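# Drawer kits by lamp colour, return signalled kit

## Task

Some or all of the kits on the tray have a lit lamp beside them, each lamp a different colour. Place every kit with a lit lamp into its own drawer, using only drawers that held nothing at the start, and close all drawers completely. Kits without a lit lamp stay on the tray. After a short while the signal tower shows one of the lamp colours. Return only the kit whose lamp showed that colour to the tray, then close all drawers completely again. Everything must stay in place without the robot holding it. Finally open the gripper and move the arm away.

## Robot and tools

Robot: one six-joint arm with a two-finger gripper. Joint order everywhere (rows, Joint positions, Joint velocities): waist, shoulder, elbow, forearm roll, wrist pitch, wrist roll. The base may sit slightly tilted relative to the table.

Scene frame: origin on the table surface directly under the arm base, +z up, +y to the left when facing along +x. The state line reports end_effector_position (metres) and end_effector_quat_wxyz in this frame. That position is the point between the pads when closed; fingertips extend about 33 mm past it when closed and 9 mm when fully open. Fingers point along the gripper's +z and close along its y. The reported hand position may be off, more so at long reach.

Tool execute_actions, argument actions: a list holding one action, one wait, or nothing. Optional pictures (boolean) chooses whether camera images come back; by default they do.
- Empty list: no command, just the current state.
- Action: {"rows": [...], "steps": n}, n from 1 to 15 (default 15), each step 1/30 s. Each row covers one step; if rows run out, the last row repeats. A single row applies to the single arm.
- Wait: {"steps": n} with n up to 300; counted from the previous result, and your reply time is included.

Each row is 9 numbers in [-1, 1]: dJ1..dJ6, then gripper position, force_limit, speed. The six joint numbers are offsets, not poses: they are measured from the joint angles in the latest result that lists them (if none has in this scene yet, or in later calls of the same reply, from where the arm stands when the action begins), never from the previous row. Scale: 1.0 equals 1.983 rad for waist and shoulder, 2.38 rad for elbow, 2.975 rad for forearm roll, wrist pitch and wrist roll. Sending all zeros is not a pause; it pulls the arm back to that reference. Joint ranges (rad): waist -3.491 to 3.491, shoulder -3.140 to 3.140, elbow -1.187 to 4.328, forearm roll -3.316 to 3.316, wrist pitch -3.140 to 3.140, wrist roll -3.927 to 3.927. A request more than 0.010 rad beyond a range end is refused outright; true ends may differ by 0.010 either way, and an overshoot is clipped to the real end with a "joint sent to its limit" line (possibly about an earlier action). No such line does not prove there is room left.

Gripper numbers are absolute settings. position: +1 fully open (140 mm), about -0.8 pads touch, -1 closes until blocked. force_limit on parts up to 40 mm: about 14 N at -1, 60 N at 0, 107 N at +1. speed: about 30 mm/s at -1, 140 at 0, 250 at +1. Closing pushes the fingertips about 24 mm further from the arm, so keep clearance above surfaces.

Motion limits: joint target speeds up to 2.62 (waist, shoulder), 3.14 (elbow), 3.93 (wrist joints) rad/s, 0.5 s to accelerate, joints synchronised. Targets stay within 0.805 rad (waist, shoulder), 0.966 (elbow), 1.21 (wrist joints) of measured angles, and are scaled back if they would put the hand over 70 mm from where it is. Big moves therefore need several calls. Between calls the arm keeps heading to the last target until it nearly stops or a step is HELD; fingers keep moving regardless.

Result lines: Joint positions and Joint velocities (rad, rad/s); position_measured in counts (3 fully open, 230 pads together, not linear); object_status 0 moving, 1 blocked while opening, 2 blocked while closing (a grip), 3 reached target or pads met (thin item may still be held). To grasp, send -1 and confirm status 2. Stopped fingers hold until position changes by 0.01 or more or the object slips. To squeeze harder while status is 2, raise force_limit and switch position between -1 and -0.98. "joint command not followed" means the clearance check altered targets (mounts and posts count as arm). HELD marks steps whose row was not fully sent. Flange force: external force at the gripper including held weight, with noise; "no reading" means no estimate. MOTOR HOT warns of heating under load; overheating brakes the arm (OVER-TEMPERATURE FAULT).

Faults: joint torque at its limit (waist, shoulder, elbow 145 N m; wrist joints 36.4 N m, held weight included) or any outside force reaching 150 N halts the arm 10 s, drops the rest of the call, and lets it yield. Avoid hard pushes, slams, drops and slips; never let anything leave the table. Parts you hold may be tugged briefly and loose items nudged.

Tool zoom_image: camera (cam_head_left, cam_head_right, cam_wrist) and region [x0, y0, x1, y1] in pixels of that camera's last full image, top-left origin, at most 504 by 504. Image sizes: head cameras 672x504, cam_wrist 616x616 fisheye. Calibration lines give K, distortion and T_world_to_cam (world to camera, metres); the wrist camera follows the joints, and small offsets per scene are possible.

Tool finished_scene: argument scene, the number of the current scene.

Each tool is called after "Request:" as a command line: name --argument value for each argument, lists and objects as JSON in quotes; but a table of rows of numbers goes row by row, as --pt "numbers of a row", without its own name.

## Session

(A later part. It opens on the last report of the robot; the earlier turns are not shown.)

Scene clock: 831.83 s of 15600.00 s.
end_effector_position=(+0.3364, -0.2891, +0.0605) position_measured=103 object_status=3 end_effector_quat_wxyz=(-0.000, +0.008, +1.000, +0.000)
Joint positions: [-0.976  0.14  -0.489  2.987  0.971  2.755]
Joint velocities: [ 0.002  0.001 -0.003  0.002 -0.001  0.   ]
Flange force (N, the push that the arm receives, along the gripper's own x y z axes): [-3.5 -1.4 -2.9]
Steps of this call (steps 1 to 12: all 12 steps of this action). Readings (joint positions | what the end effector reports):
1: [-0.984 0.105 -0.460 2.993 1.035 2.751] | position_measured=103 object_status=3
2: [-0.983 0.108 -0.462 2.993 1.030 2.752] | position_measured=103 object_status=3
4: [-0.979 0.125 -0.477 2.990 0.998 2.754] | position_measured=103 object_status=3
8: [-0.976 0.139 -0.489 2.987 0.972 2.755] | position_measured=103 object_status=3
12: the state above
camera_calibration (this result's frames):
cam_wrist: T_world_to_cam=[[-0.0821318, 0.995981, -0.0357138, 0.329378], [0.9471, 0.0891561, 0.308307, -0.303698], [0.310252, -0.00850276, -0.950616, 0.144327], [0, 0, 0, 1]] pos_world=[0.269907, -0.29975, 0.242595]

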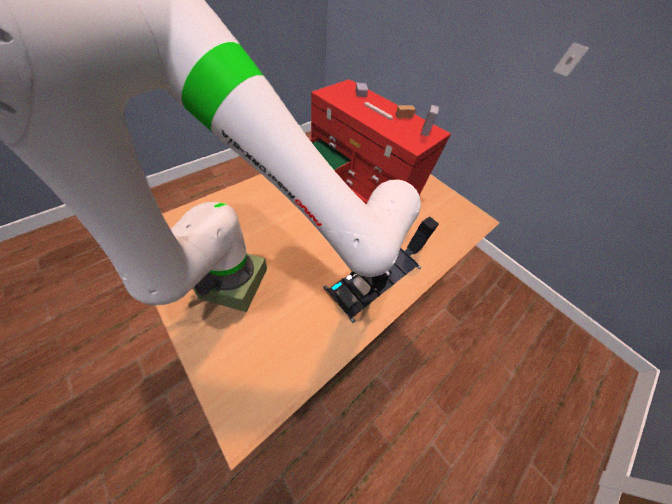

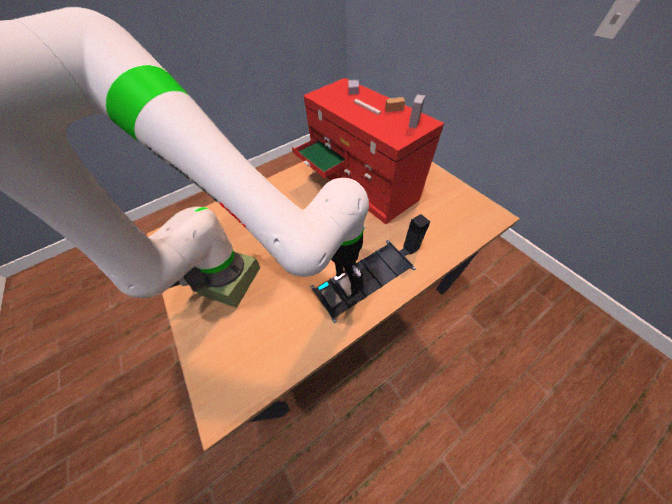

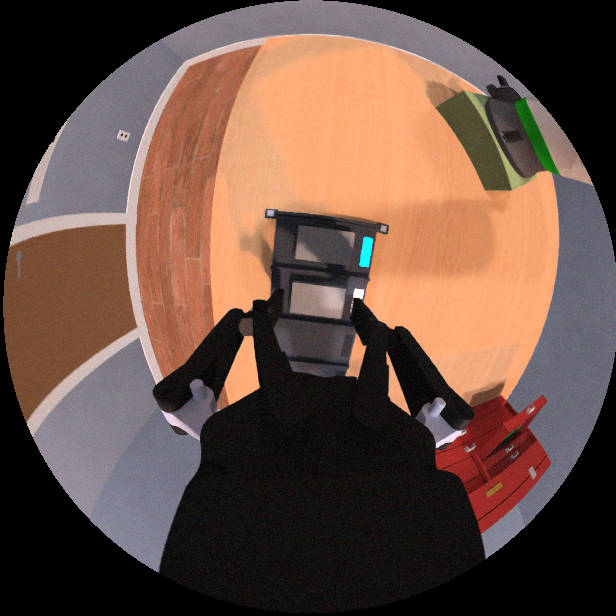

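Request:
execute_actions --actions '[{"rows":[[0.0040,0.0199,-0.0107,-0.0026,-0.0219,0.0017,0.21,0.2,0]],"steps":11}]' --pictures false

Request:
execute_actions --actions '[{"rows":[[0,0,0,0,0,0,-1,0.2,0]],"steps":13}]' --pictures false

Request:
execute_actions --actions '[{"rows":[[-0.006,-0.029,0.0165,0.0038,0.033,-0.002,-1,0.2,0],[-0.006,-0.029,0.0165,0.0038,0.033,-0.002,-1,0.2,0],[-0.006,-0.029,0.0165,0.0038,0.033,-0.002,-1,0.2,0],[-0.006,-0.029,0.0165,0.0038,0.033,-0.002,-1,0.2,0],[0.0504,-0.1306,0.1786,0.0326,0.1798,-0.0336,-1,0.2,0]],"steps":15}]' --pictures false

Request:
execute_actions --actions '[{"steps":14}]' --pictures false

Request:
execute_actions --actions '[{"rows":[[0.5614,0.1187,0.0947,0,-0.0005,-0.3718,-1,0.2,0]],"steps":15}]' --pictures false

Request:
execute_actions --actions '[{"steps":36}]'

Scene clock: 849.90 s of 15600.00 s.
end_effector_position=(+0.3364, -0.2892, +0.0357) position_measured=103 object_status=3 end_effector_quat_wxyz=(-0.000, +0.008, +1.000, +0.000)
Joint positions: [-0.968  0.179 -0.515  2.979  0.906  2.76 ]
Joint velocities: [-0.001  0.002 -0.002  0.001 -0.001 -0.   ]
Flange force (N, the push that the arm receives, along the gripper's own x y z axes): [-2.1 0.3 -2.6]
Steps of this call (steps 1 to 15: the robot went on to your last target; steps 16 to 90: nothing new was sent; then 14.70 s passed at rest; steps 91 to 101: all 11 steps of this action). Readings (joint positions | what the end effector reports):
91: [-0.976 0.140 -0.489 2.987 0.971 2.755] | position_measured=103 object_status=3
92: [-0.976 0.143 -0.491 2.986 0.965 2.756] | position_measured=103 object_status=3
94: [-0.972 0.162 -0.504 2.983 0.934 2.758] | position_measured=103 object_status=3
98: [-0.968 0.179 -0.514 2.979 0.907 2.760] | position_measured=103 object_status=3
101: the state above

Scene clock: 850.33 s of 15600.00 s.
end_effector_position=(+0.3364, -0.2891, +0.0357) position_measured=133 object_status=0 end_effector_quat_wxyz=(-0.000, +0.008, +1.000, +0.000)
Joint positions: [-0.968  0.179 -0.515  2.979  0.906  2.76 ]
Joint velocities: [-0.    -0.    -0.    -0.     0.001 -0.   ]
Flange force (N, the push that the arm receives, along the gripper's own x y z axes): [10.4 5.9 -48.3]
Steps of this call (steps 1 to 13: all 13 steps of this action). Readings (joint positions | what the end effector reports):
1: [-0.968 0.179 -0.515 2.979 0.906 2.760] | position_measured=103 object_status=0
2: [-0.968 0.179 -0.515 2.979 0.906 2.760] | position_measured=107 object_status=0
4: [-0.968 0.179 -0.515 2.979 0.906 2.760] | position_measured=122 object_status=0
8: [-0.968 0.179 -0.515 2.979 0.906 2.760] | position_measured=133 object_status=0
13: the state above

Scene clock: 850.83 s of 15600.00 s.
end_effector_position=(+0.3749, -0.2930, +0.1927) position_measured=133 object_status=2 end_effector_quat_wxyz=(+0.003, -0.026, +0.999, -0.037)
Joint positions: [-0.919  0.014 -0.264  3.037  1.24   2.703]
Joint velocities: [ 0.202 -0.376  0.699  0.155  0.797 -0.171]
Flange force (N, the push that the arm receives, along the gripper's own x y z axes): [-4.2 -6.6 -3.2]
Steps of this call (steps 1 to 15: all 15 steps of this action). Readings (joint positions | what the end effector reports):
1: [-0.968 0.179 -0.515 2.979 0.906 2.760] | position_measured=133 object_status=2
2: [-0.969 0.176 -0.513 2.979 0.911 2.760] | position_measured=133 object_status=2
4: [-0.973 0.155 -0.499 2.984 0.947 2.758] | position_measured=133 object_status=2
8: [-0.969 0.105 -0.434 3.000 1.047 2.745] | position_measured=133 object_status=2
15: the state above

Scene clock: 851.30 s of 15600.00 s.
end_effector_position=(+0.3902, -0.2706, +0.2995) position_measured=133 object_status=2 end_effector_quat_wxyz=(+0.005, -0.045, +0.996, -0.072)
Joint positions: [-0.868 -0.08  -0.09   3.076  1.441  2.66 ]
Joint velocities: [ 0.001 -0.002  0.002 -0.     0.001  0.   ]
Flange force (N, the push that the arm receives, along the gripper's own x y z axes): [-1.6 1.9 -1.4]
Steps of this call (steps 1 to 14: the robot went on to your last target). Readings (joint positions | what the end effector reports):
1: [-0.912 0.001 -0.241 3.042 1.267 2.697] | position_measured=133 object_status=2
2: [-0.905 -0.011 -0.217 3.048 1.294 2.692] | position_measured=133 object_status=2
4: [-0.892 -0.036 -0.170 3.058 1.348 2.680] | position_measured=133 object_status=2
8: [-0.871 -0.075 -0.098 3.074 1.430 2.663] | position_measured=133 object_status=2
14: the state above

Scene clock: 851.80 s of 15600.00 s.
end_effector_position=(+0.4881, -0.1593, +0.2798) position_measured=133 object_status=2 end_effector_quat_wxyz=(+0.013, -0.013, +0.999, -0.049)
Joint positions: [-0.541  0.004 -0.01   3.076  1.441  2.271]
Joint velocities: [ 0.802  0.162  0.156 -0.001 -0.001 -0.76 ]
Flange force (N, the push that the arm receives, along the gripper's own x y z axes): [-4.7 -3.5 -1.6]
Steps of this call (steps 1 to 15: all 15 steps of this action). Readings (joint positions | what the end effector reports):
1: [-0.868 -0.080 -0.090 3.076 1.441 2.660] | position_measured=133 object_status=2
2: [-0.865 -0.079 -0.089 3.076 1.441 2.655] | position_measured=133 object_status=2
4: [-0.841 -0.071 -0.082 3.076 1.441 2.623] | position_measured=133 object_status=2
8: [-0.734 -0.040 -0.053 3.076 1.441 2.482] | position_measured=133 object_status=2
15: the state above

Scene clock: 853.00 s of 15600.00 s.
end_effector_position=(+0.5342, +0.2261, +0.2376) position_measured=133 object_status=2 end_effector_quat_wxyz=(-0.000, -0.044, +0.999, -0.000)
Joint positions: [0.245 0.156 0.136 3.076 1.439 1.554]
Joint velocities: [ 0.001  0.     0.001  0.002  0.    -0.001]
Flange force (N, the push that the arm receives, along the gripper's own x y z axes): [0.6 1.3 -1.5]
Steps of this call (steps 1 to 36: the robot went on to your last target). Readings (joint positions | what the end effector reports):
1: [-0.514 0.010 -0.005 3.076 1.441 2.245] | position_measured=133 object_status=2
2: [-0.487 0.015 0.000 3.076 1.441 2.220] | position_measured=133 object_status=2
4: [-0.434 0.025 0.010 3.076 1.440 2.172] | position_measured=133 object_status=2
8: [-0.327 0.046 0.030 3.076 1.440 2.075] | position_measured=133 object_status=2
36: the state above
camera_calibration (this result's frames):
cam_wrist: T_world_to_cam=[[-0.185501, 0.98197, -0.0363818, -0.102588], [0.932653, 0.187602, 0.308162, -0.606044], [0.309431, 0.0232327, -0.950638, 0.248945], [0, 0, 0, 1]] pos_world=[0.469168, 0.208649, 0.419684]

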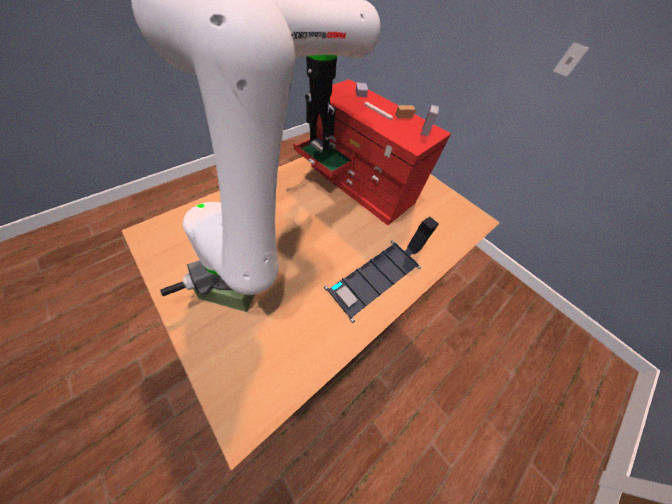

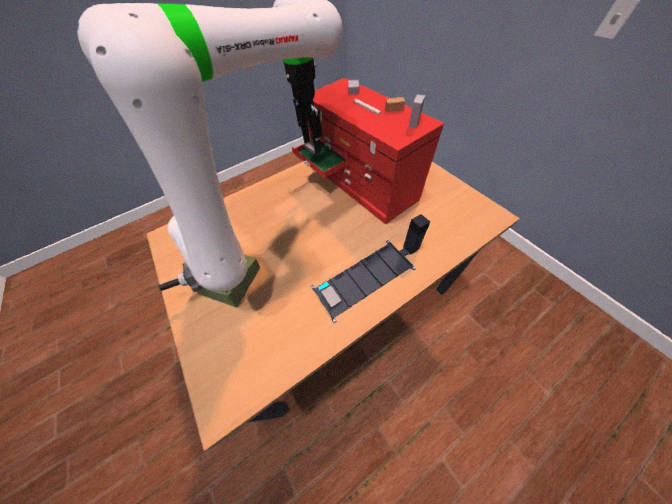

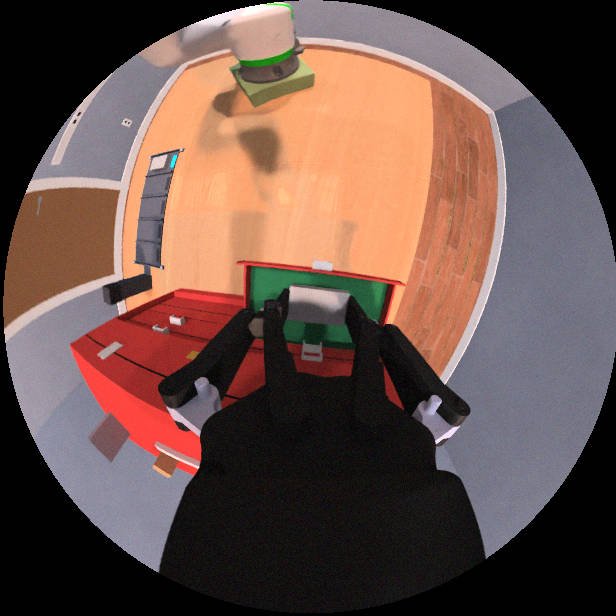

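Request:
execute_actions --actions '[{"rows":[[0.0036,0.0141,-0.0446,-0.0003,-0.0453,0.0011,-1,0.2,0]],"steps":14}]' --pictures false

Request:
execute_actions --actions '[{"rows":[[0.0001,0.0005,-0.001,0,-0.0011,0,-1,0.2,0]],"steps":8}]' --pictures false

Scene clock: 859.10 s of 15600.00 s.
end_effector_position=(+0.5343, +0.2258, +0.1779) position_measured=133 object_status=2 end_effector_quat_wxyz=(+0.000, -0.045, +0.999, +0.000)
Joint positions: [0.252 0.183 0.03  3.075 1.305 1.558]
Joint velocities: [ 0.001  0.001 -0.001  0.001 -0.001 -0.   ]
Flange force (N, the push that the arm receives, along the gripper's own x y z axes): [-2.3 2.1 -2.8]
Steps of this call (steps 1 to 30: the robot went on to your last target; steps 31 to 90: nothing new was sent; then 2.63 s passed at rest; steps 91 to 104: all 14 steps of this action). Readings (joint positions | what the end effector reports):
91: [0.245 0.156 0.136 3.076 1.439 1.554] | position_measured=133 object_status=2
92: [0.245 0.157 0.132 3.076 1.434 1.554] | position_measured=133 object_status=2
94: [0.247 0.164 0.104 3.076 1.398 1.555] | position_measured=133 object_status=2
98: [0.252 0.183 0.034 3.075 1.311 1.557] | position_measured=133 object_status=2
104: the state above

Scene clock: 859.37 s of 15600.00 s.
end_effector_position=(+0.5343, +0.2258, +0.1764) position_measured=133 object_status=2 end_effector_quat_wxyz=(+0.000, -0.045, +0.999, +0.000)
Joint positions: [0.252 0.184 0.027 3.075 1.301 1.558]
Joint velocities: [-0.     0.    -0.001 -0.002 -0.    -0.   ]
Flange force (N, the push that the arm receives, along the gripper's own x y z axes): [-0.2 1.2 -2.3]
Steps of this call (steps 1 to 8: all 8 steps of this action). Readings (joint positions | what the end effector reports):
1: [0.252 0.184 0.030 3.075 1.304 1.558] | position_measured=133 object_status=2
2: [0.252 0.184 0.029 3.075 1.303 1.558] | position_measured=133 object_status=2
4: [0.252 0.184 0.028 3.075 1.302 1.558] | position_measured=133 object_status=2
8: the state above

Request:
execute_actions --actions '[{"rows":[[0.0001,0.0006,-0.0012,0,-0.0013,0,-1,0.2,0]],"steps":8}]' --pictures false

Scene clock: 861.97 s of 15600.00 s.
end_effector_position=(+0.5343, +0.2257, +0.1747) position_measured=133 object_status=2 end_effector_quat_wxyz=(+0.000, -0.045, +0.999, -0.000)
Joint positions: [0.252 0.186 0.025 3.075 1.298 1.558]
Joint velocities: [-0.001  0.001 -0.002 -0.001 -0.001 -0.   ]
Flange force (N, the push that the arm receives, along the gripper's own x y z axes): [-1.7 -0.1 -32.5]
Steps of this call (steps 1 to 15: the robot went on to your last target; steps 16 to 70: nothing new was sent; steps 71 to 78: all 8 steps of this action). Readings (joint positions | what the end effector reports):
71: [0.252 0.184 0.027 3.075 1.301 1.558] | position_measured=133 object_status=2
72: [0.252 0.185 0.026 3.075 1.300 1.558] | position_measured=133 object_status=2
74: [0.252 0.185 0.025 3.075 1.298 1.558] | position_measured=133 object_status=2
78: the state above

Request:
execute_actions --actions '[{"rows":[[0,-0.0003,0.0006,0,0.0007,0,0.21,0.2,0],[0,-0.0003,0.0006,0,0.0007,0,0.21,0.2,0],[0,-0.0003,0.0006,0,0.0007,0,0.21,0.2,0],[0,-0.0003,0.0006,0,0.0007,0,0.21,0.2,0],[0,-0.0003,0.0006,0,0.0007,0,0.21,0.2,0],[-0.0042,-0.0159,0.0532,0,0.0533,0,0.21,0.2,0]],"steps":15}]' --pictures false

Request:
execute_actions --actions '[{"steps":4}]' --pictures false

Request:
execute_actions --actions '[{"rows":[[0.0412,-0.2995,-0.3981,0.0425,-0.2346,-0.0529,-0.22,0,0]],"steps":15}]' --pictures false

Request:
execute_actions --actions '[{"steps":19}]' --pictures false

Request:
execute_actions --actions '[{"rows":[[0,0,0,0,-0.1191,0,-0.22,0,0]],"steps":15}]' --pictures false

Request:
execute_actions --actions '[{"steps":4}]'

Request:
zoom_image --camera "cam_wrist" --region '[205, 240, 385, 370]'

Scene clock: 869.73 s of 15600.00 s.
end_effector_position=(+0.5347, +0.2266, +0.2450) position_measured=103 object_status=3 end_effector_quat_wxyz=(+0.000, -0.046, +0.999, +0.001)
Joint positions: [0.244 0.154 0.151 3.075 1.455 1.558]
Joint velocities: [-0.002  0.     0.008 -0.001  0.025 -0.001]
Flange force (N, the push that the arm receives, along the gripper's own x y z axes): [3.0 0.6 -18.3]
Steps of this call (steps 1 to 15: the robot went on to your last target; steps 16 to 90: nothing new was sent; then 4.27 s passed at rest; steps 91 to 105: all 15 steps of this action). Readings (joint positions | what the end effector reports):
91: [0.252 0.186 0.024 3.075 1.298 1.558] | position_measured=133 object_status=0
92: [0.252 0.186 0.024 3.075 1.298 1.558] | position_measured=133 object_status=0
94: [0.252 0.186 0.025 3.075 1.299 1.558] | position_measured=114 object_status=0
98: [0.252 0.181 0.040 3.075 1.319 1.558] | position_measured=103 object_status=0
105: the state above

Scene clock: 869.87 s of 15600.00 s.
end_effector_position=(+0.5345, +0.2266, +0.2451) position_measured=103 object_status=3 end_effector_quat_wxyz=(-0.000, -0.046, +0.999, +0.001)
Joint positions: [0.244 0.154 0.151 3.075 1.456 1.558]
Joint velocities: [-0.001 -0.     0.002  0.     0.001 -0.   ]
Flange force (N, the push that the arm receives, along the gripper's own x y z axes): [-0.2 2.1 -4.6]
Steps of this call (steps 1 to 4: the robot went on to your last target). Readings (joint positions | what the end effector reports):
1: [0.244 0.154 0.151 3.075 1.456 1.558] | position_measured=103 object_status=3
2: [0.244 0.154 0.151 3.075 1.456 1.558] | position_measured=103 object_status=3
4: the state above

Scene clock: 870.37 s of 15600.00 s.
end_effector_position=(+0.4490, +0.2096, +0.1778) position_measured=157 object_status=3 end_effector_quat_wxyz=(+0.094, -0.033, +0.995, -0.018)
Joint positions: [ 0.289 -0.162 -0.353  3.142  1.084  1.474]
Joint velocities: [ 0.109 -0.823 -1.315  0.174 -0.958 -0.217]
Flange force (N, the push that the arm receives, along the gripper's own x y z axes): [0.9 0.8 -4.2]
Steps of this call (steps 1 to 15: all 15 steps of this action). Readings (joint positions | what the end effector reports):
1: [0.244 0.154 0.151 3.075 1.456 1.558] | position_measured=103 object_status=0
2: [0.245 0.151 0.148 3.075 1.453 1.557] | position_measured=107 object_status=0
4: [0.248 0.133 0.119 3.079 1.431 1.552] | position_measured=122 object_status=0
8: [0.262 0.045 -0.022 3.098 1.326 1.529] | position_measured=152 object_status=0
15: the state above

Scene clock: 871.00 s of 15600.00 s.
end_effector_position=(+0.3596, +0.1898, +0.0999) position_measured=157 object_status=3 end_effector_quat_wxyz=(+0.175, -0.034, +0.984, -0.020)
Joint positions: [ 0.326 -0.44  -0.796  3.201  0.758  1.4  ]
Joint velocities: [ 0.    -0.001 -0.     0.002 -0.     0.   ]
Flange force (N, the push that the arm receives, along the gripper's own x y z axes): [-0.8 3.1 -3.5]
Steps of this call (steps 1 to 19: the robot went on to your last target). Readings (joint positions | what the end effector reports):
1: [0.293 -0.190 -0.397 3.148 1.051 1.467] | position_measured=157 object_status=3
2: [0.296 -0.217 -0.441 3.154 1.019 1.459] | position_measured=157 object_status=3
4: [0.303 -0.271 -0.527 3.165 0.956 1.445] | position_measured=157 object_status=3
8: [0.317 -0.373 -0.689 3.187 0.837 1.418] | position_measured=157 object_status=3
19: the state above

Scene clock: 871.50 s of 15600.00 s.
end_effector_position=(+0.4645, +0.2203, +0.1610) position_measured=157 object_status=3 end_effector_quat_wxyz=(+0.341, -0.042, +0.939, +0.016)
Joint positions: [ 0.326 -0.44  -0.796  3.201  0.405  1.4  ]
Joint velocities: [ 0.002 -0.    -0.    -0.001 -0.043  0.   ]
Flange force (N, the push that the arm receives, along the gripper's own x y z axes): no reading
Steps of this call (steps 1 to 15: all 15 steps of this action). Readings (joint positions | what the end effector reports):
1: [0.326 -0.440 -0.796 3.201 0.758 1.400] | position_measured=157 object_status=3
2: [0.326 -0.440 -0.796 3.201 0.753 1.400] | position_measured=157 object_status=3
4: [0.326 -0.440 -0.796 3.201 0.717 1.400] | position_measured=157 object_status=3
8: [0.326 -0.440 -0.796 3.201 0.568 1.400] | position_measured=157 object_status=3
15: the state above

Scene clock: 871.63 s of 15600.00 s.
end_effector_position=(+0.4648, +0.2204, +0.1613) position_measured=157 object_status=3 end_effector_quat_wxyz=(+0.342, -0.042, +0.939, +0.016)
Joint positions: [ 0.326 -0.44  -0.796  3.201  0.404  1.4  ]
Joint velocities: [ 0.    -0.     0.001  0.002 -0.002 -0.   ]
Flange force (N, the push that the arm receives, along the gripper's own x y z axes): no reading
Steps of this call (steps 1 to 4: the robot went on to your last target). Readings (joint positions | what the end effector reports):
1: [0.326 -0.440 -0.796 3.201 0.405 1.400] | position_measured=157 object_status=3
2: [0.326 -0.440 -0.796 3.201 0.404 1.400] | position_measured=157 object_status=3
4: the state above
camera_calibration (this result's frames):
cam_wrist: T_world_to_cam=[[-0.14128, 0.985837, -0.0903666, -0.125404], [0.514363, 0.151093, 0.844157, -0.400722], [0.845855, 0.0727814, -0.528424, -0.130349], [0, 0, 0, 1]] pos_world=[0.298655, 0.193661, 0.258061]

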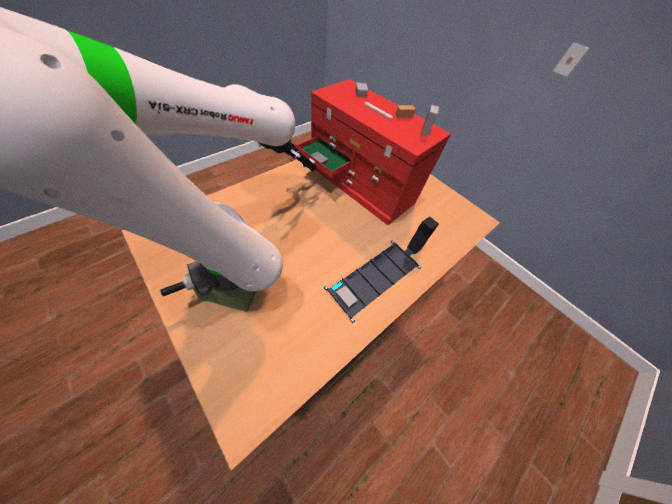

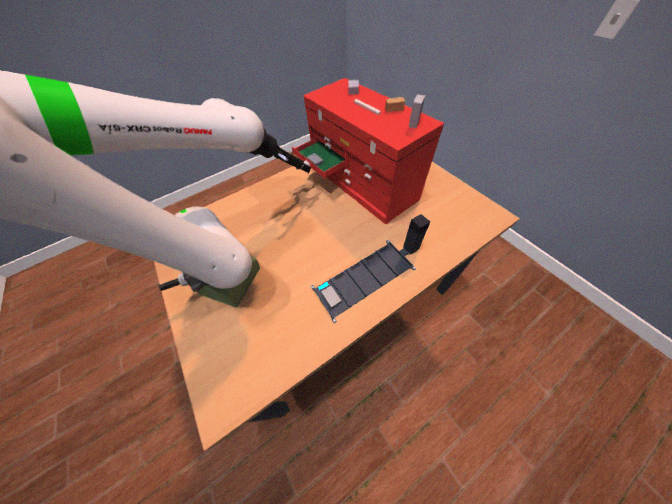

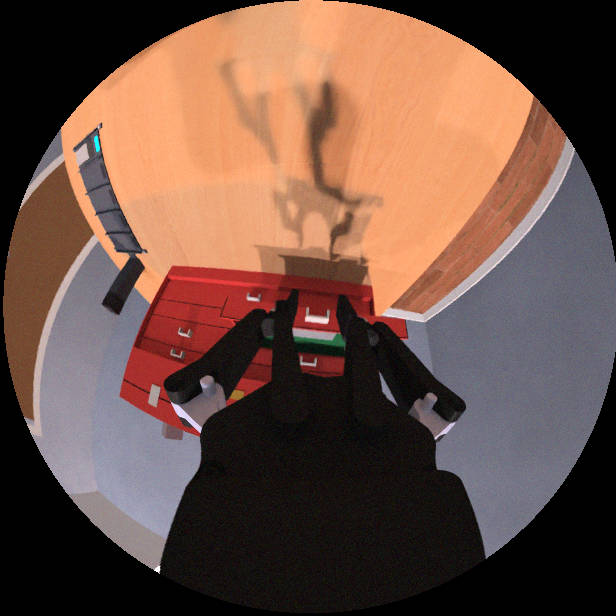

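Region (205, 240, 385, 370) of cam_wrist's 616x616 image, scaled by 2.800, with more detail than that image has.

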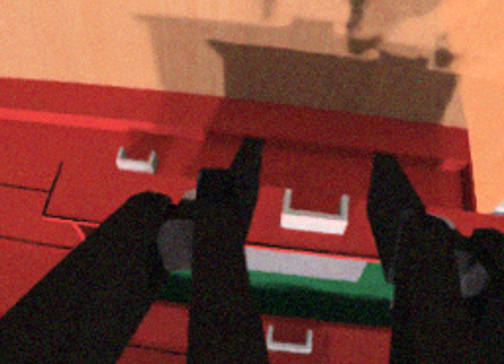

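Request:
execute_actions --actions '[{"rows":[[0,0,0,0,0,0,-1,0,0]],"steps":11}]' --pictures false

Request:
execute_actions --actions '[{"rows":[[-0.0081,0.0567,0.0304,-0.0090,-0.0137,0.0119,-1,0,0]],"steps":13}]' --pictures false

Request:
execute_actions --actions '[{"rows":[[-0.0062,0.0531,0.0332,-0.0078,-0.0089,0.0101,-1,0,0]],"steps":13}]' --pictures false

Request:
execute_actions --actions '[{"rows":[[-0.0043,0.0494,0.0361,-0.0066,-0.0041,0.0083,-1,0,0]],"steps":13}]' --pictures false

Request:
execute_actions --actions '[{"rows":[[0,0.0018,0.0014,0,0,0,-1,0,0]],"steps":8}]' --pictures false

Request:
execute_actions --actions '[{"rows":[[0,0,0,0,0,0,-0.22,0,0],[0,0,0,0,0,0,-0.22,0,0],[0,0,0,0,0,0,-0.22,0,0],[0,0,0,0,0,0,-0.22,0,0],[0.0043,-0.0512,-0.0375,0.0066,0.0041,-0.0083,-0.22,0,0]],"steps":15}]' --pictures false

Request:
execute_actions --actions '[{"rows":[[-0.168,0.0265,-0.04,-0.1728,0.0358,0.2504,-0.22,0,0]],"steps":15}]' --pictures false

Request:
execute_actions --actions '[{"steps":14}]'

Request:
zoom_image --camera "cam_wrist" --region '[200, 200, 440, 400]'

Scene clock: 901.67 s of 15600.00 s.
end_effector_position=(+0.4649, +0.2206, +0.1614) position_measured=194 object_status=0 end_effector_quat_wxyz=(+0.342, -0.042, +0.939, +0.016)
Joint positions: [ 0.326 -0.44  -0.796  3.201  0.404  1.4  ]
Joint velocities: [-0.    -0.    -0.001  0.002 -0.    -0.   ]
Flange force (N, the push that the arm receives, along the gripper's own x y z axes): no reading
Steps of this call (steps 1 to 15: the robot went on to your last target; steps 16 to 90: nothing new was sent; then 26.67 s passed at rest; steps 91 to 101: all 11 steps of this action). Readings (joint positions | what the end effector reports):
91: [0.326 -0.440 -0.796 3.201 0.404 1.400] | position_measured=157 object_status=0
92: [0.326 -0.440 -0.796 3.201 0.404 1.400] | position_measured=161 object_status=0
94: [0.326 -0.440 -0.796 3.201 0.404 1.400] | position_measured=176 object_status=0
98: [0.326 -0.440 -0.796 3.201 0.404 1.400] | position_measured=194 object_status=0
101: the state above

Scene clock: 902.10 s of 15600.00 s.
end_effector_position=(+0.5047, +0.2243, +0.1616) position_measured=194 object_status=2 end_effector_quat_wxyz=(+0.342, -0.042, +0.939, +0.016)
Joint positions: [ 0.31  -0.328 -0.724  3.174  0.363  1.436]
Joint velocities: [-0.001  0.002  0.    -0.001 -0.001  0.   ]
Flange force (N, the push that the arm receives, along the gripper's own x y z axes): no reading
Steps of this call (steps 1 to 13: all 13 steps of this action). Readings (joint positions | what the end effector reports):
1: [0.326 -0.440 -0.796 3.201 0.404 1.400] | position_measured=194 object_status=0
2: [0.325 -0.437 -0.795 3.201 0.403 1.401] | position_measured=194 object_status=0
4: [0.322 -0.415 -0.780 3.196 0.395 1.408] | position_measured=194 object_status=2
8: [0.311 -0.339 -0.732 3.177 0.368 1.432] | position_measured=194 object_status=2
13: the state above

Scene clock: 902.53 s of 15600.00 s.
end_effector_position=(+0.5447, +0.2276, +0.1614) position_measured=194 object_status=2 end_effector_quat_wxyz=(+0.342, -0.042, +0.939, +0.016)
Joint positions: [ 0.297 -0.222 -0.645  3.151  0.337  1.466]
Joint velocities: [-0.     0.002  0.001 -0.001  0.     0.   ]
Flange force (N, the push that the arm receives, along the gripper's own x y z axes): no reading
Steps of this call (steps 1 to 13: all 13 steps of this action). Readings (joint positions | what the end effector reports):
1: [0.310 -0.327 -0.724 3.174 0.363 1.436] | position_measured=194 object_status=2
2: [0.309 -0.324 -0.721 3.173 0.362 1.437] | position_measured=194 object_status=2
4: [0.306 -0.300 -0.704 3.168 0.356 1.443] | position_measured=194 object_status=2
8: [0.298 -0.230 -0.651 3.153 0.339 1.463] | position_measured=194 object_status=2
13: the state above

Scene clock: 902.97 s of 15600.00 s.
end_effector_position=(+0.5844, +0.2314, +0.1615) position_measured=194 object_status=2 end_effector_quat_wxyz=(+0.342, -0.043, +0.939, +0.016)
Joint positions: [ 0.289 -0.125 -0.559  3.132  0.324  1.49 ]
Joint velocities: [ 0.     0.002 -0.    -0.001 -0.001  0.   ]
Flange force (N, the push that the arm receives, along the gripper's own x y z axes): no reading
Steps of this call (steps 1 to 13: all 13 steps of this action). Readings (joint positions | what the end effector reports):
1: [0.297 -0.222 -0.645 3.151 0.337 1.466] | position_measured=194 object_status=2
2: [0.297 -0.219 -0.642 3.150 0.336 1.467] | position_measured=194 object_status=2
4: [0.295 -0.195 -0.621 3.146 0.333 1.473] | position_measured=194 object_status=2
8: [0.289 -0.130 -0.564 3.133 0.325 1.489] | position_measured=194 object_status=2
13: the state above

Scene clock: 903.23 s of 15600.00 s.
end_effector_position=(+0.5857, +0.2316, +0.1614) position_measured=194 object_status=2 end_effector_quat_wxyz=(+0.342, -0.043, +0.939, +0.016)
Joint positions: [ 0.289 -0.121 -0.556  3.131  0.324  1.49 ]
Joint velocities: [-0.     0.001  0.     0.     0.    -0.   ]
Flange force (N, the push that the arm receives, along the gripper's own x y z axes): no reading
Steps of this call (steps 1 to 8: all 8 steps of this action). Readings (joint positions | what the end effector reports):
1: [0.289 -0.124 -0.559 3.131 0.324 1.490] | position_measured=194 object_status=2
2: [0.289 -0.123 -0.558 3.131 0.324 1.490] | position_measured=194 object_status=2
4: [0.289 -0.122 -0.556 3.131 0.324 1.490] | position_measured=194 object_status=2
8: the state above

Scene clock: 903.73 s of 15600.00 s.
end_effector_position=(+0.5448, +0.2276, +0.1614) position_measured=157 object_status=3 end_effector_quat_wxyz=(+0.342, -0.042, +0.939, +0.016)
Joint positions: [ 0.297 -0.222 -0.645  3.151  0.337  1.466]
Joint velocities: [ 0.001 -0.004 -0.001  0.002  0.    -0.001]
Flange force (N, the push that the arm receives, along the gripper's own x y z axes): no reading
Steps of this call (steps 1 to 15: all 15 steps of this action). Readings (joint positions | what the end effector reports):
1: [0.289 -0.121 -0.556 3.131 0.324 1.490] | position_measured=194 object_status=0
2: [0.289 -0.121 -0.556 3.131 0.324 1.490] | position_measured=194 object_status=0
4: [0.289 -0.121 -0.556 3.131 0.324 1.490] | position_measured=175 object_status=0
8: [0.292 -0.148 -0.579 3.139 0.329 1.482] | position_measured=157 object_status=0
15: the state above

Scene clock: 904.23 s of 15600.00 s.
end_effector_position=(+0.5569, +0.1224, +0.1324) position_measured=157 object_status=3 end_effector_quat_wxyz=(+0.265, -0.043, +0.963, +0.007)
Joint positions: [ 0.016 -0.177 -0.725  2.717  0.426  2.094]
Joint velocities: [-0.573  0.084 -0.163 -0.874  0.182  1.274]
Flange force (N, the push that the arm receives, along the gripper's own x y z axes): [-4.7 -2.4 -3.1]
Steps of this call (steps 1 to 15: all 15 steps of this action). Readings (joint positions | what the end effector reports):
1: [0.297 -0.222 -0.645 3.151 0.337 1.466] | position_measured=157 object_status=3
2: [0.295 -0.222 -0.646 3.148 0.337 1.471] | position_measured=157 object_status=3
4: [0.279 -0.218 -0.650 3.122 0.342 1.507] | position_measured=157 object_status=3
8: [0.199 -0.204 -0.673 3.000 0.368 1.682] | position_measured=157 object_status=3
15: the state above

Scene clock: 904.70 s of 15600.00 s.
end_effector_position=(+0.5592, +0.1028, +0.1305) position_measured=157 object_status=3 end_effector_quat_wxyz=(+0.259, -0.044, +0.965, +0.012)
Joint positions: [-0.036 -0.17  -0.74   2.637  0.443  2.211]
Joint velocities: [-0.001  0.    -0.     0.002  0.    -0.   ]
Flange force (N, the push that the arm receives, along the gripper's own x y z axes): [-3.7 4.3 -3.9]
Steps of this call (steps 1 to 14: the robot went on to your last target). Readings (joint positions | what the end effector reports):
1: [-0.002 -0.175 -0.730 2.690 0.432 2.133] | position_measured=157 object_status=3
2: [-0.016 -0.173 -0.734 2.669 0.436 2.165] | position_measured=157 object_status=3
4: [-0.032 -0.170 -0.739 2.643 0.442 2.202] | position_measured=157 object_status=3
8: [-0.036 -0.170 -0.740 2.637 0.443 2.210] | position_measured=157 object_status=3
14: the state above
camera_calibration (this result's frames):
cam_wrist: T_world_to_cam=[[-0.156022, 0.984483, -0.080314, 0.00815868], [0.652456, 0.163765, 0.739921, -0.470455], [0.741592, 0.0630429, -0.667883, -0.140391], [0, 0, 0, 1]] pos_world=[0.412336, 0.0778625, 0.25499]

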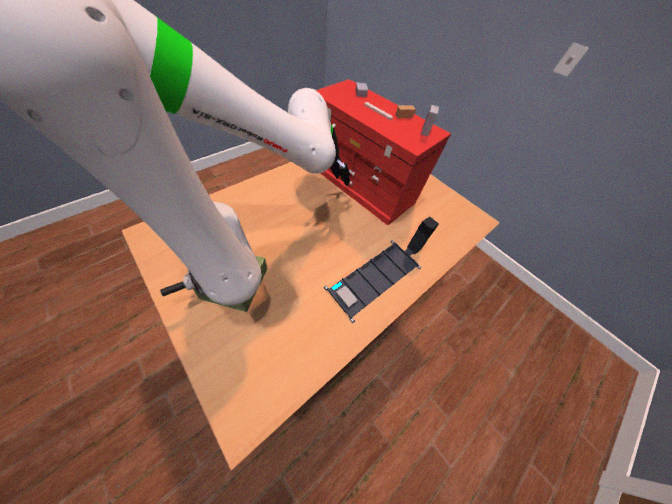

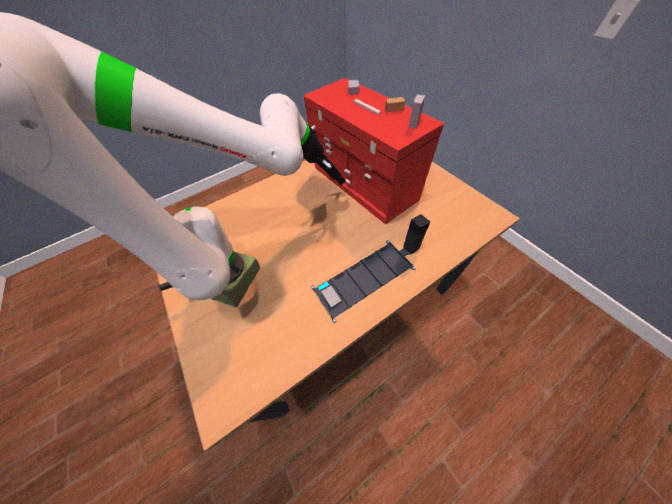

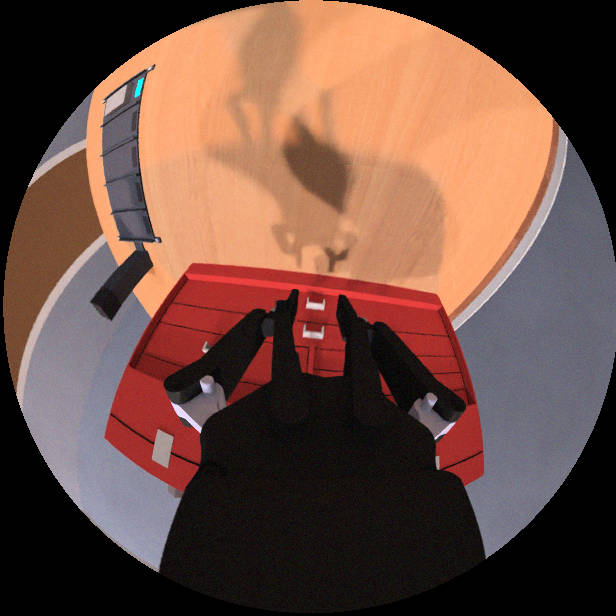

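Region (200, 200, 440, 400) of cam_wrist's 616x616 image, scaled by 2.100, with more detail than that image has.

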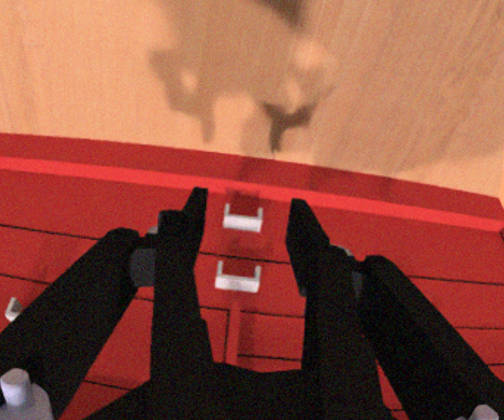

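Spot on. Move in.

Request:
execute_actions --actions '[{"rows":[[0.011,0.0512,0.0453,0.0098,-0.0011,-0.0153,-0.22,0,0]],"steps":13}]'

Request:
zoom_image --camera "cam_wrist" --region '[255, 240, 385, 370]'

Scene clock: 908.90 s of 15600.00 s.
end_effector_position=(+0.5986, +0.1061, +0.1307) position_measured=157 object_status=3 end_effector_quat_wxyz=(+0.259, -0.043, +0.965, +0.012)
Joint positions: [-0.014 -0.068 -0.632  2.666  0.44   2.165]
Joint velocities: [ 0.001  0.002  0.001  0.002 -0.    -0.001]
Flange force (N, the push that the arm receives, along the gripper's own x y z axes): [-5.6 3.8 -2.9]
Steps of this call (steps 1 to 30: the robot went on to your last target; steps 31 to 90: nothing new was sent; then 0.77 s passed at rest; steps 91 to 103: all 13 steps of this action). Readings (joint positions | what the end effector reports):
91: [-0.036 -0.170 -0.740 2.637 0.443 2.211] | position_measured=157 object_status=3
92: [-0.035 -0.166 -0.737 2.637 0.443 2.209] | position_measured=157 object_status=3
94: [-0.030 -0.142 -0.712 2.645 0.443 2.198] | position_measured=157 object_status=3
98: [-0.016 -0.075 -0.640 2.664 0.440 2.168] | position_measured=157 object_status=3
103: the state above
camera_calibration (this result's frames):
cam_wrist: T_world_to_cam=[[-0.155618, 0.984551, -0.0802685, 0.0108219], [0.652528, 0.163463, 0.739924, -0.496865], [0.741613, 0.0627676, -0.667885, -0.169599], [0, 0, 0, 1]] pos_world=[0.451679, 0.0812096, 0.255239]

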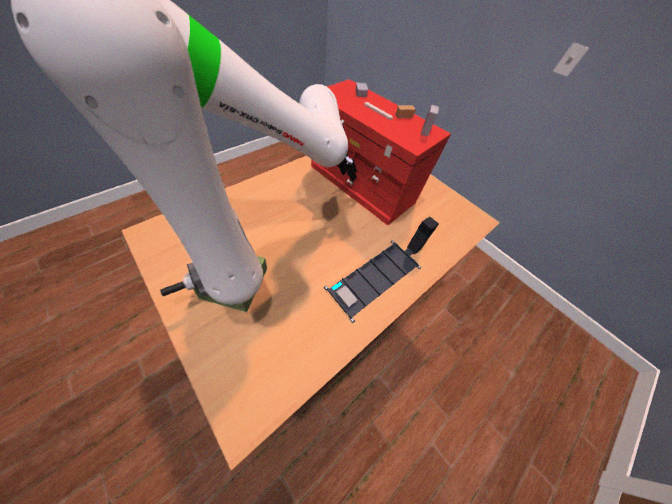

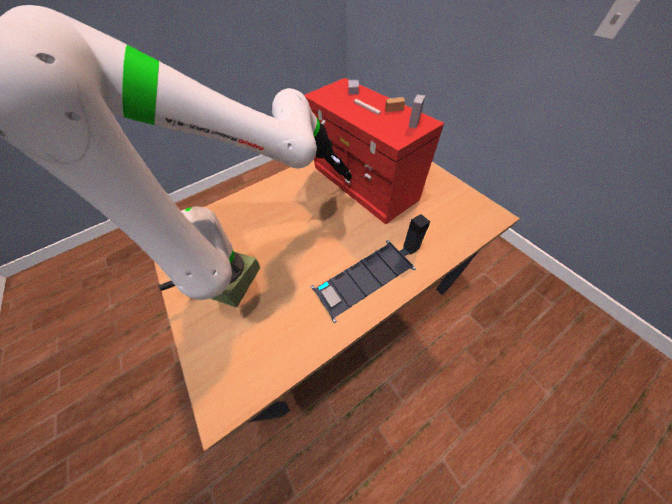

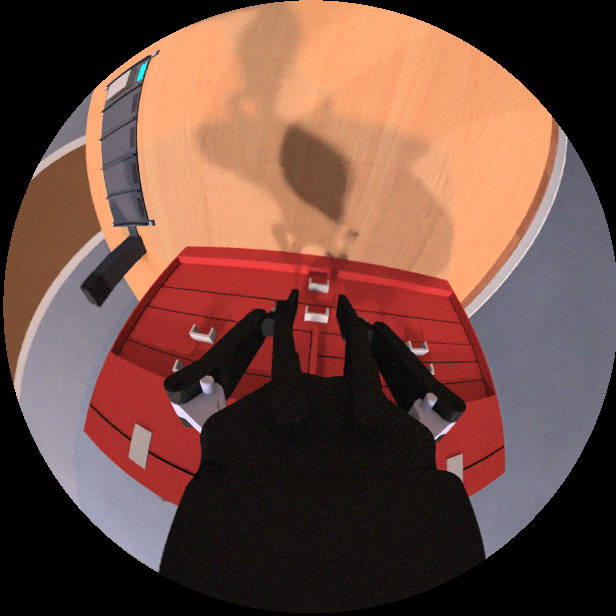

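Region (255, 240, 385, 370) of cam_wrist's 616x616 image, scaled by 3.877, with more detail than that image has.

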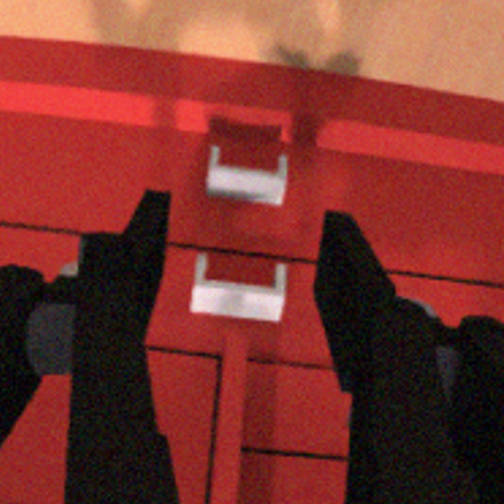

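Request:
execute_actions --actions '[{"rows":[[0,0,0,0,0,0,-1,0,0]],"steps":12}]' --pictures false

Request:
execute_actions --actions '[{"rows":[[-0.0111,-0.0517,-0.0457,-0.0099,0.0011,0.0154,-1,0,0]],"steps":13}]' --pictures false

Request:
execute_actions --actions '[{"rows":[[-0.0164,-0.0573,-0.0429,-0.0066,0.0079,0.0138,-1,0,0]],"steps":13}]' --pictures false

Request:
execute_actions --actions '[{"rows":[[-0.0216,-0.0628,-0.0401,-0.0033,0.0147,0.0122,-1,0,0]],"steps":14}]'

Request:
zoom_image --camera "cam_head_right" --region '[270, 110, 420, 240]'

Scene clock: 914.57 s of 15600.00 s.
end_effector_position=(+0.5986, +0.1061, +0.1307) position_measured=193 object_status=0 end_effector_quat_wxyz=(+0.259, -0.043, +0.965, +0.012)
Joint positions: [-0.014 -0.068 -0.632  2.666  0.44   2.165]
Joint velocities: [-0.001 -0.    -0.001 -0.002 -0.    -0.001]
Flange force (N, the push that the arm receives, along the gripper's own x y z axes): [-6.3 5.8 -9.9]
Steps of this call (steps 1 to 15: the robot went on to your last target; steps 16 to 90: nothing new was sent; then 2.27 s passed at rest; steps 91 to 102: all 12 steps of this action). Readings (joint positions | what the end effector reports):
91: [-0.014 -0.068 -0.632 2.666 0.440 2.165] | position_measured=157 object_status=0
92: [-0.014 -0.068 -0.632 2.666 0.440 2.165] | position_measured=161 object_status=0
94: [-0.014 -0.068 -0.632 2.666 0.440 2.165] | position_measured=176 object_status=0
98: [-0.014 -0.068 -0.632 2.666 0.440 2.165] | position_measured=193 object_status=0
102: the state above

Scene clock: 915.00 s of 15600.00 s.
end_effector_position=(+0.5590, +0.1028, +0.1306) position_measured=193 object_status=2 end_effector_quat_wxyz=(+0.259, -0.044, +0.965, +0.012)
Joint positions: [-0.036 -0.171 -0.741  2.637  0.443  2.211]
Joint velocities: [ 0.    -0.002 -0.002 -0.     0.001 -0.   ]
Flange force (N, the push that the arm receives, along the gripper's own x y z axes): [-6.5 10.0 -8.0]
Steps of this call (steps 1 to 13: all 13 steps of this action). Readings (joint positions | what the end effector reports):
1: [-0.014 -0.068 -0.632 2.666 0.440 2.165] | position_measured=193 object_status=0
2: [-0.015 -0.072 -0.636 2.666 0.440 2.166] | position_measured=193 object_status=2
4: [-0.020 -0.096 -0.661 2.659 0.440 2.177] | position_measured=193 object_status=2
8: [-0.034 -0.164 -0.733 2.639 0.443 2.207] | position_measured=193 object_status=2
13: the state above

Scene clock: 915.43 s of 15600.00 s.
end_effector_position=(+0.5190, +0.0988, +0.1310) position_measured=193 object_status=2 end_effector_quat_wxyz=(+0.259, -0.043, +0.965, +0.012)
Joint positions: [-0.068 -0.284 -0.843  2.617  0.466  2.252]
Joint velocities: [-0.001 -0.002 -0.001 -0.    -0.     0.   ]
Flange force (N, the push that the arm receives, along the gripper's own x y z axes): [-5.0 34.8 -1.0]
Steps of this call (steps 1 to 13: all 13 steps of this action). Readings (joint positions | what the end effector reports):
1: [-0.036 -0.171 -0.741 2.637 0.443 2.211] | position_measured=193 object_status=2
2: [-0.037 -0.174 -0.744 2.636 0.444 2.212] | position_measured=193 object_status=2
4: [-0.044 -0.198 -0.765 2.632 0.449 2.221] | position_measured=193 object_status=2
8: [-0.065 -0.273 -0.833 2.619 0.464 2.248] | position_measured=193 object_status=2
13: the state above

Scene clock: 915.90 s of 15600.00 s.
end_effector_position=(+0.4793, +0.0955, +0.1308) position_measured=193 object_status=2 end_effector_quat_wxyz=(+0.259, -0.044, +0.965, +0.012)
Joint positions: [-0.111 -0.409 -0.938  2.607  0.51   2.288]
Joint velocities: [ 0.001 -0.002 -0.001  0.001  0.001  0.   ]
Flange force (N, the push that the arm receives, along the gripper's own x y z axes): [-9.6 45.0 -6.2]
Steps of this call (steps 1 to 14: all 14 steps of this action). Readings (joint positions | what the end effector reports):
1: [-0.069 -0.284 -0.843 2.617 0.467 2.252] | position_measured=193 object_status=2
2: [-0.070 -0.288 -0.846 2.617 0.468 2.253] | position_measured=193 object_status=2
4: [-0.078 -0.312 -0.864 2.615 0.476 2.260] | position_measured=193 object_status=2
8: [-0.106 -0.393 -0.926 2.608 0.505 2.283] | position_measured=193 object_status=2
14: the state above
camera_calibration (this result's frames):
cam_wrist: T_world_to_cam=[[-0.1558, 0.984524, -0.0802469, 0.00285138], [0.652249, 0.163546, 0.740151, -0.417246], [0.74182, 0.0629747, -0.667635, -0.0806219], [0, 0, 0, 1]] pos_world=[0.3324, 0.070509, 0.255228]

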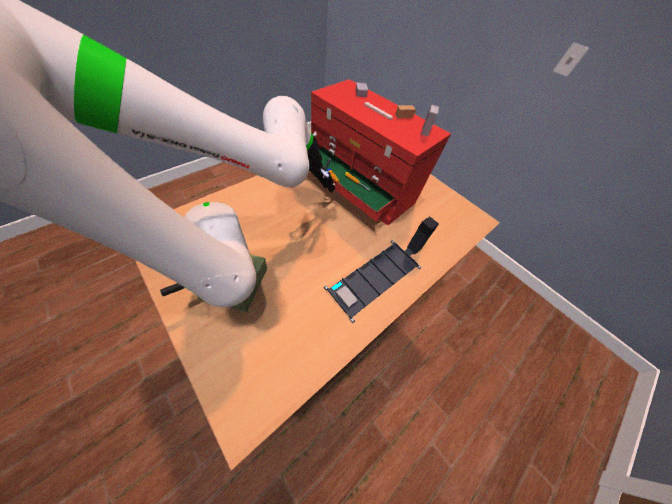

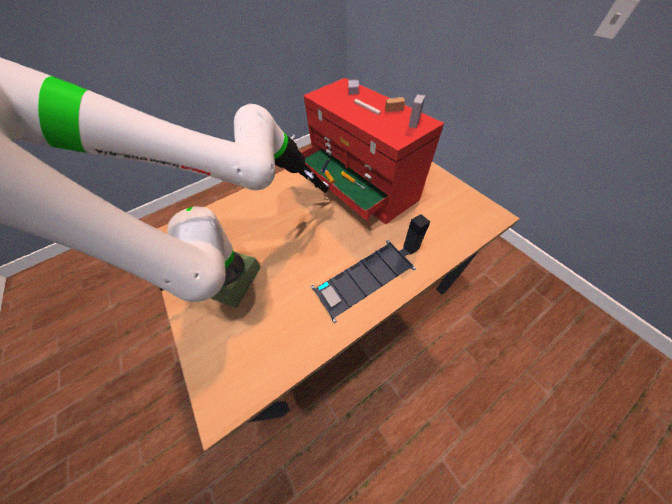

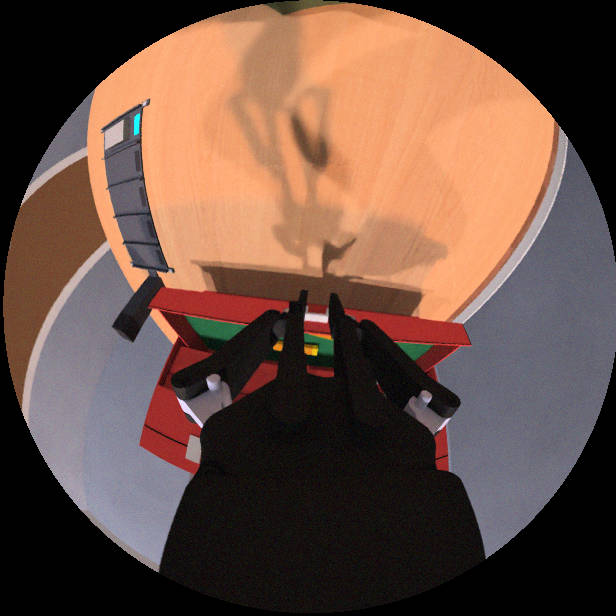

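Region (270, 110, 420, 240) of cam_head_right's 672x504 image, scaled by 3.360, with more detail than that image has; it fills the top 437 rows of this view, and the rest is white.

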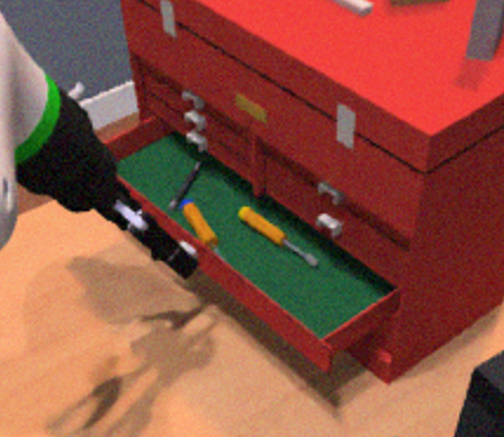

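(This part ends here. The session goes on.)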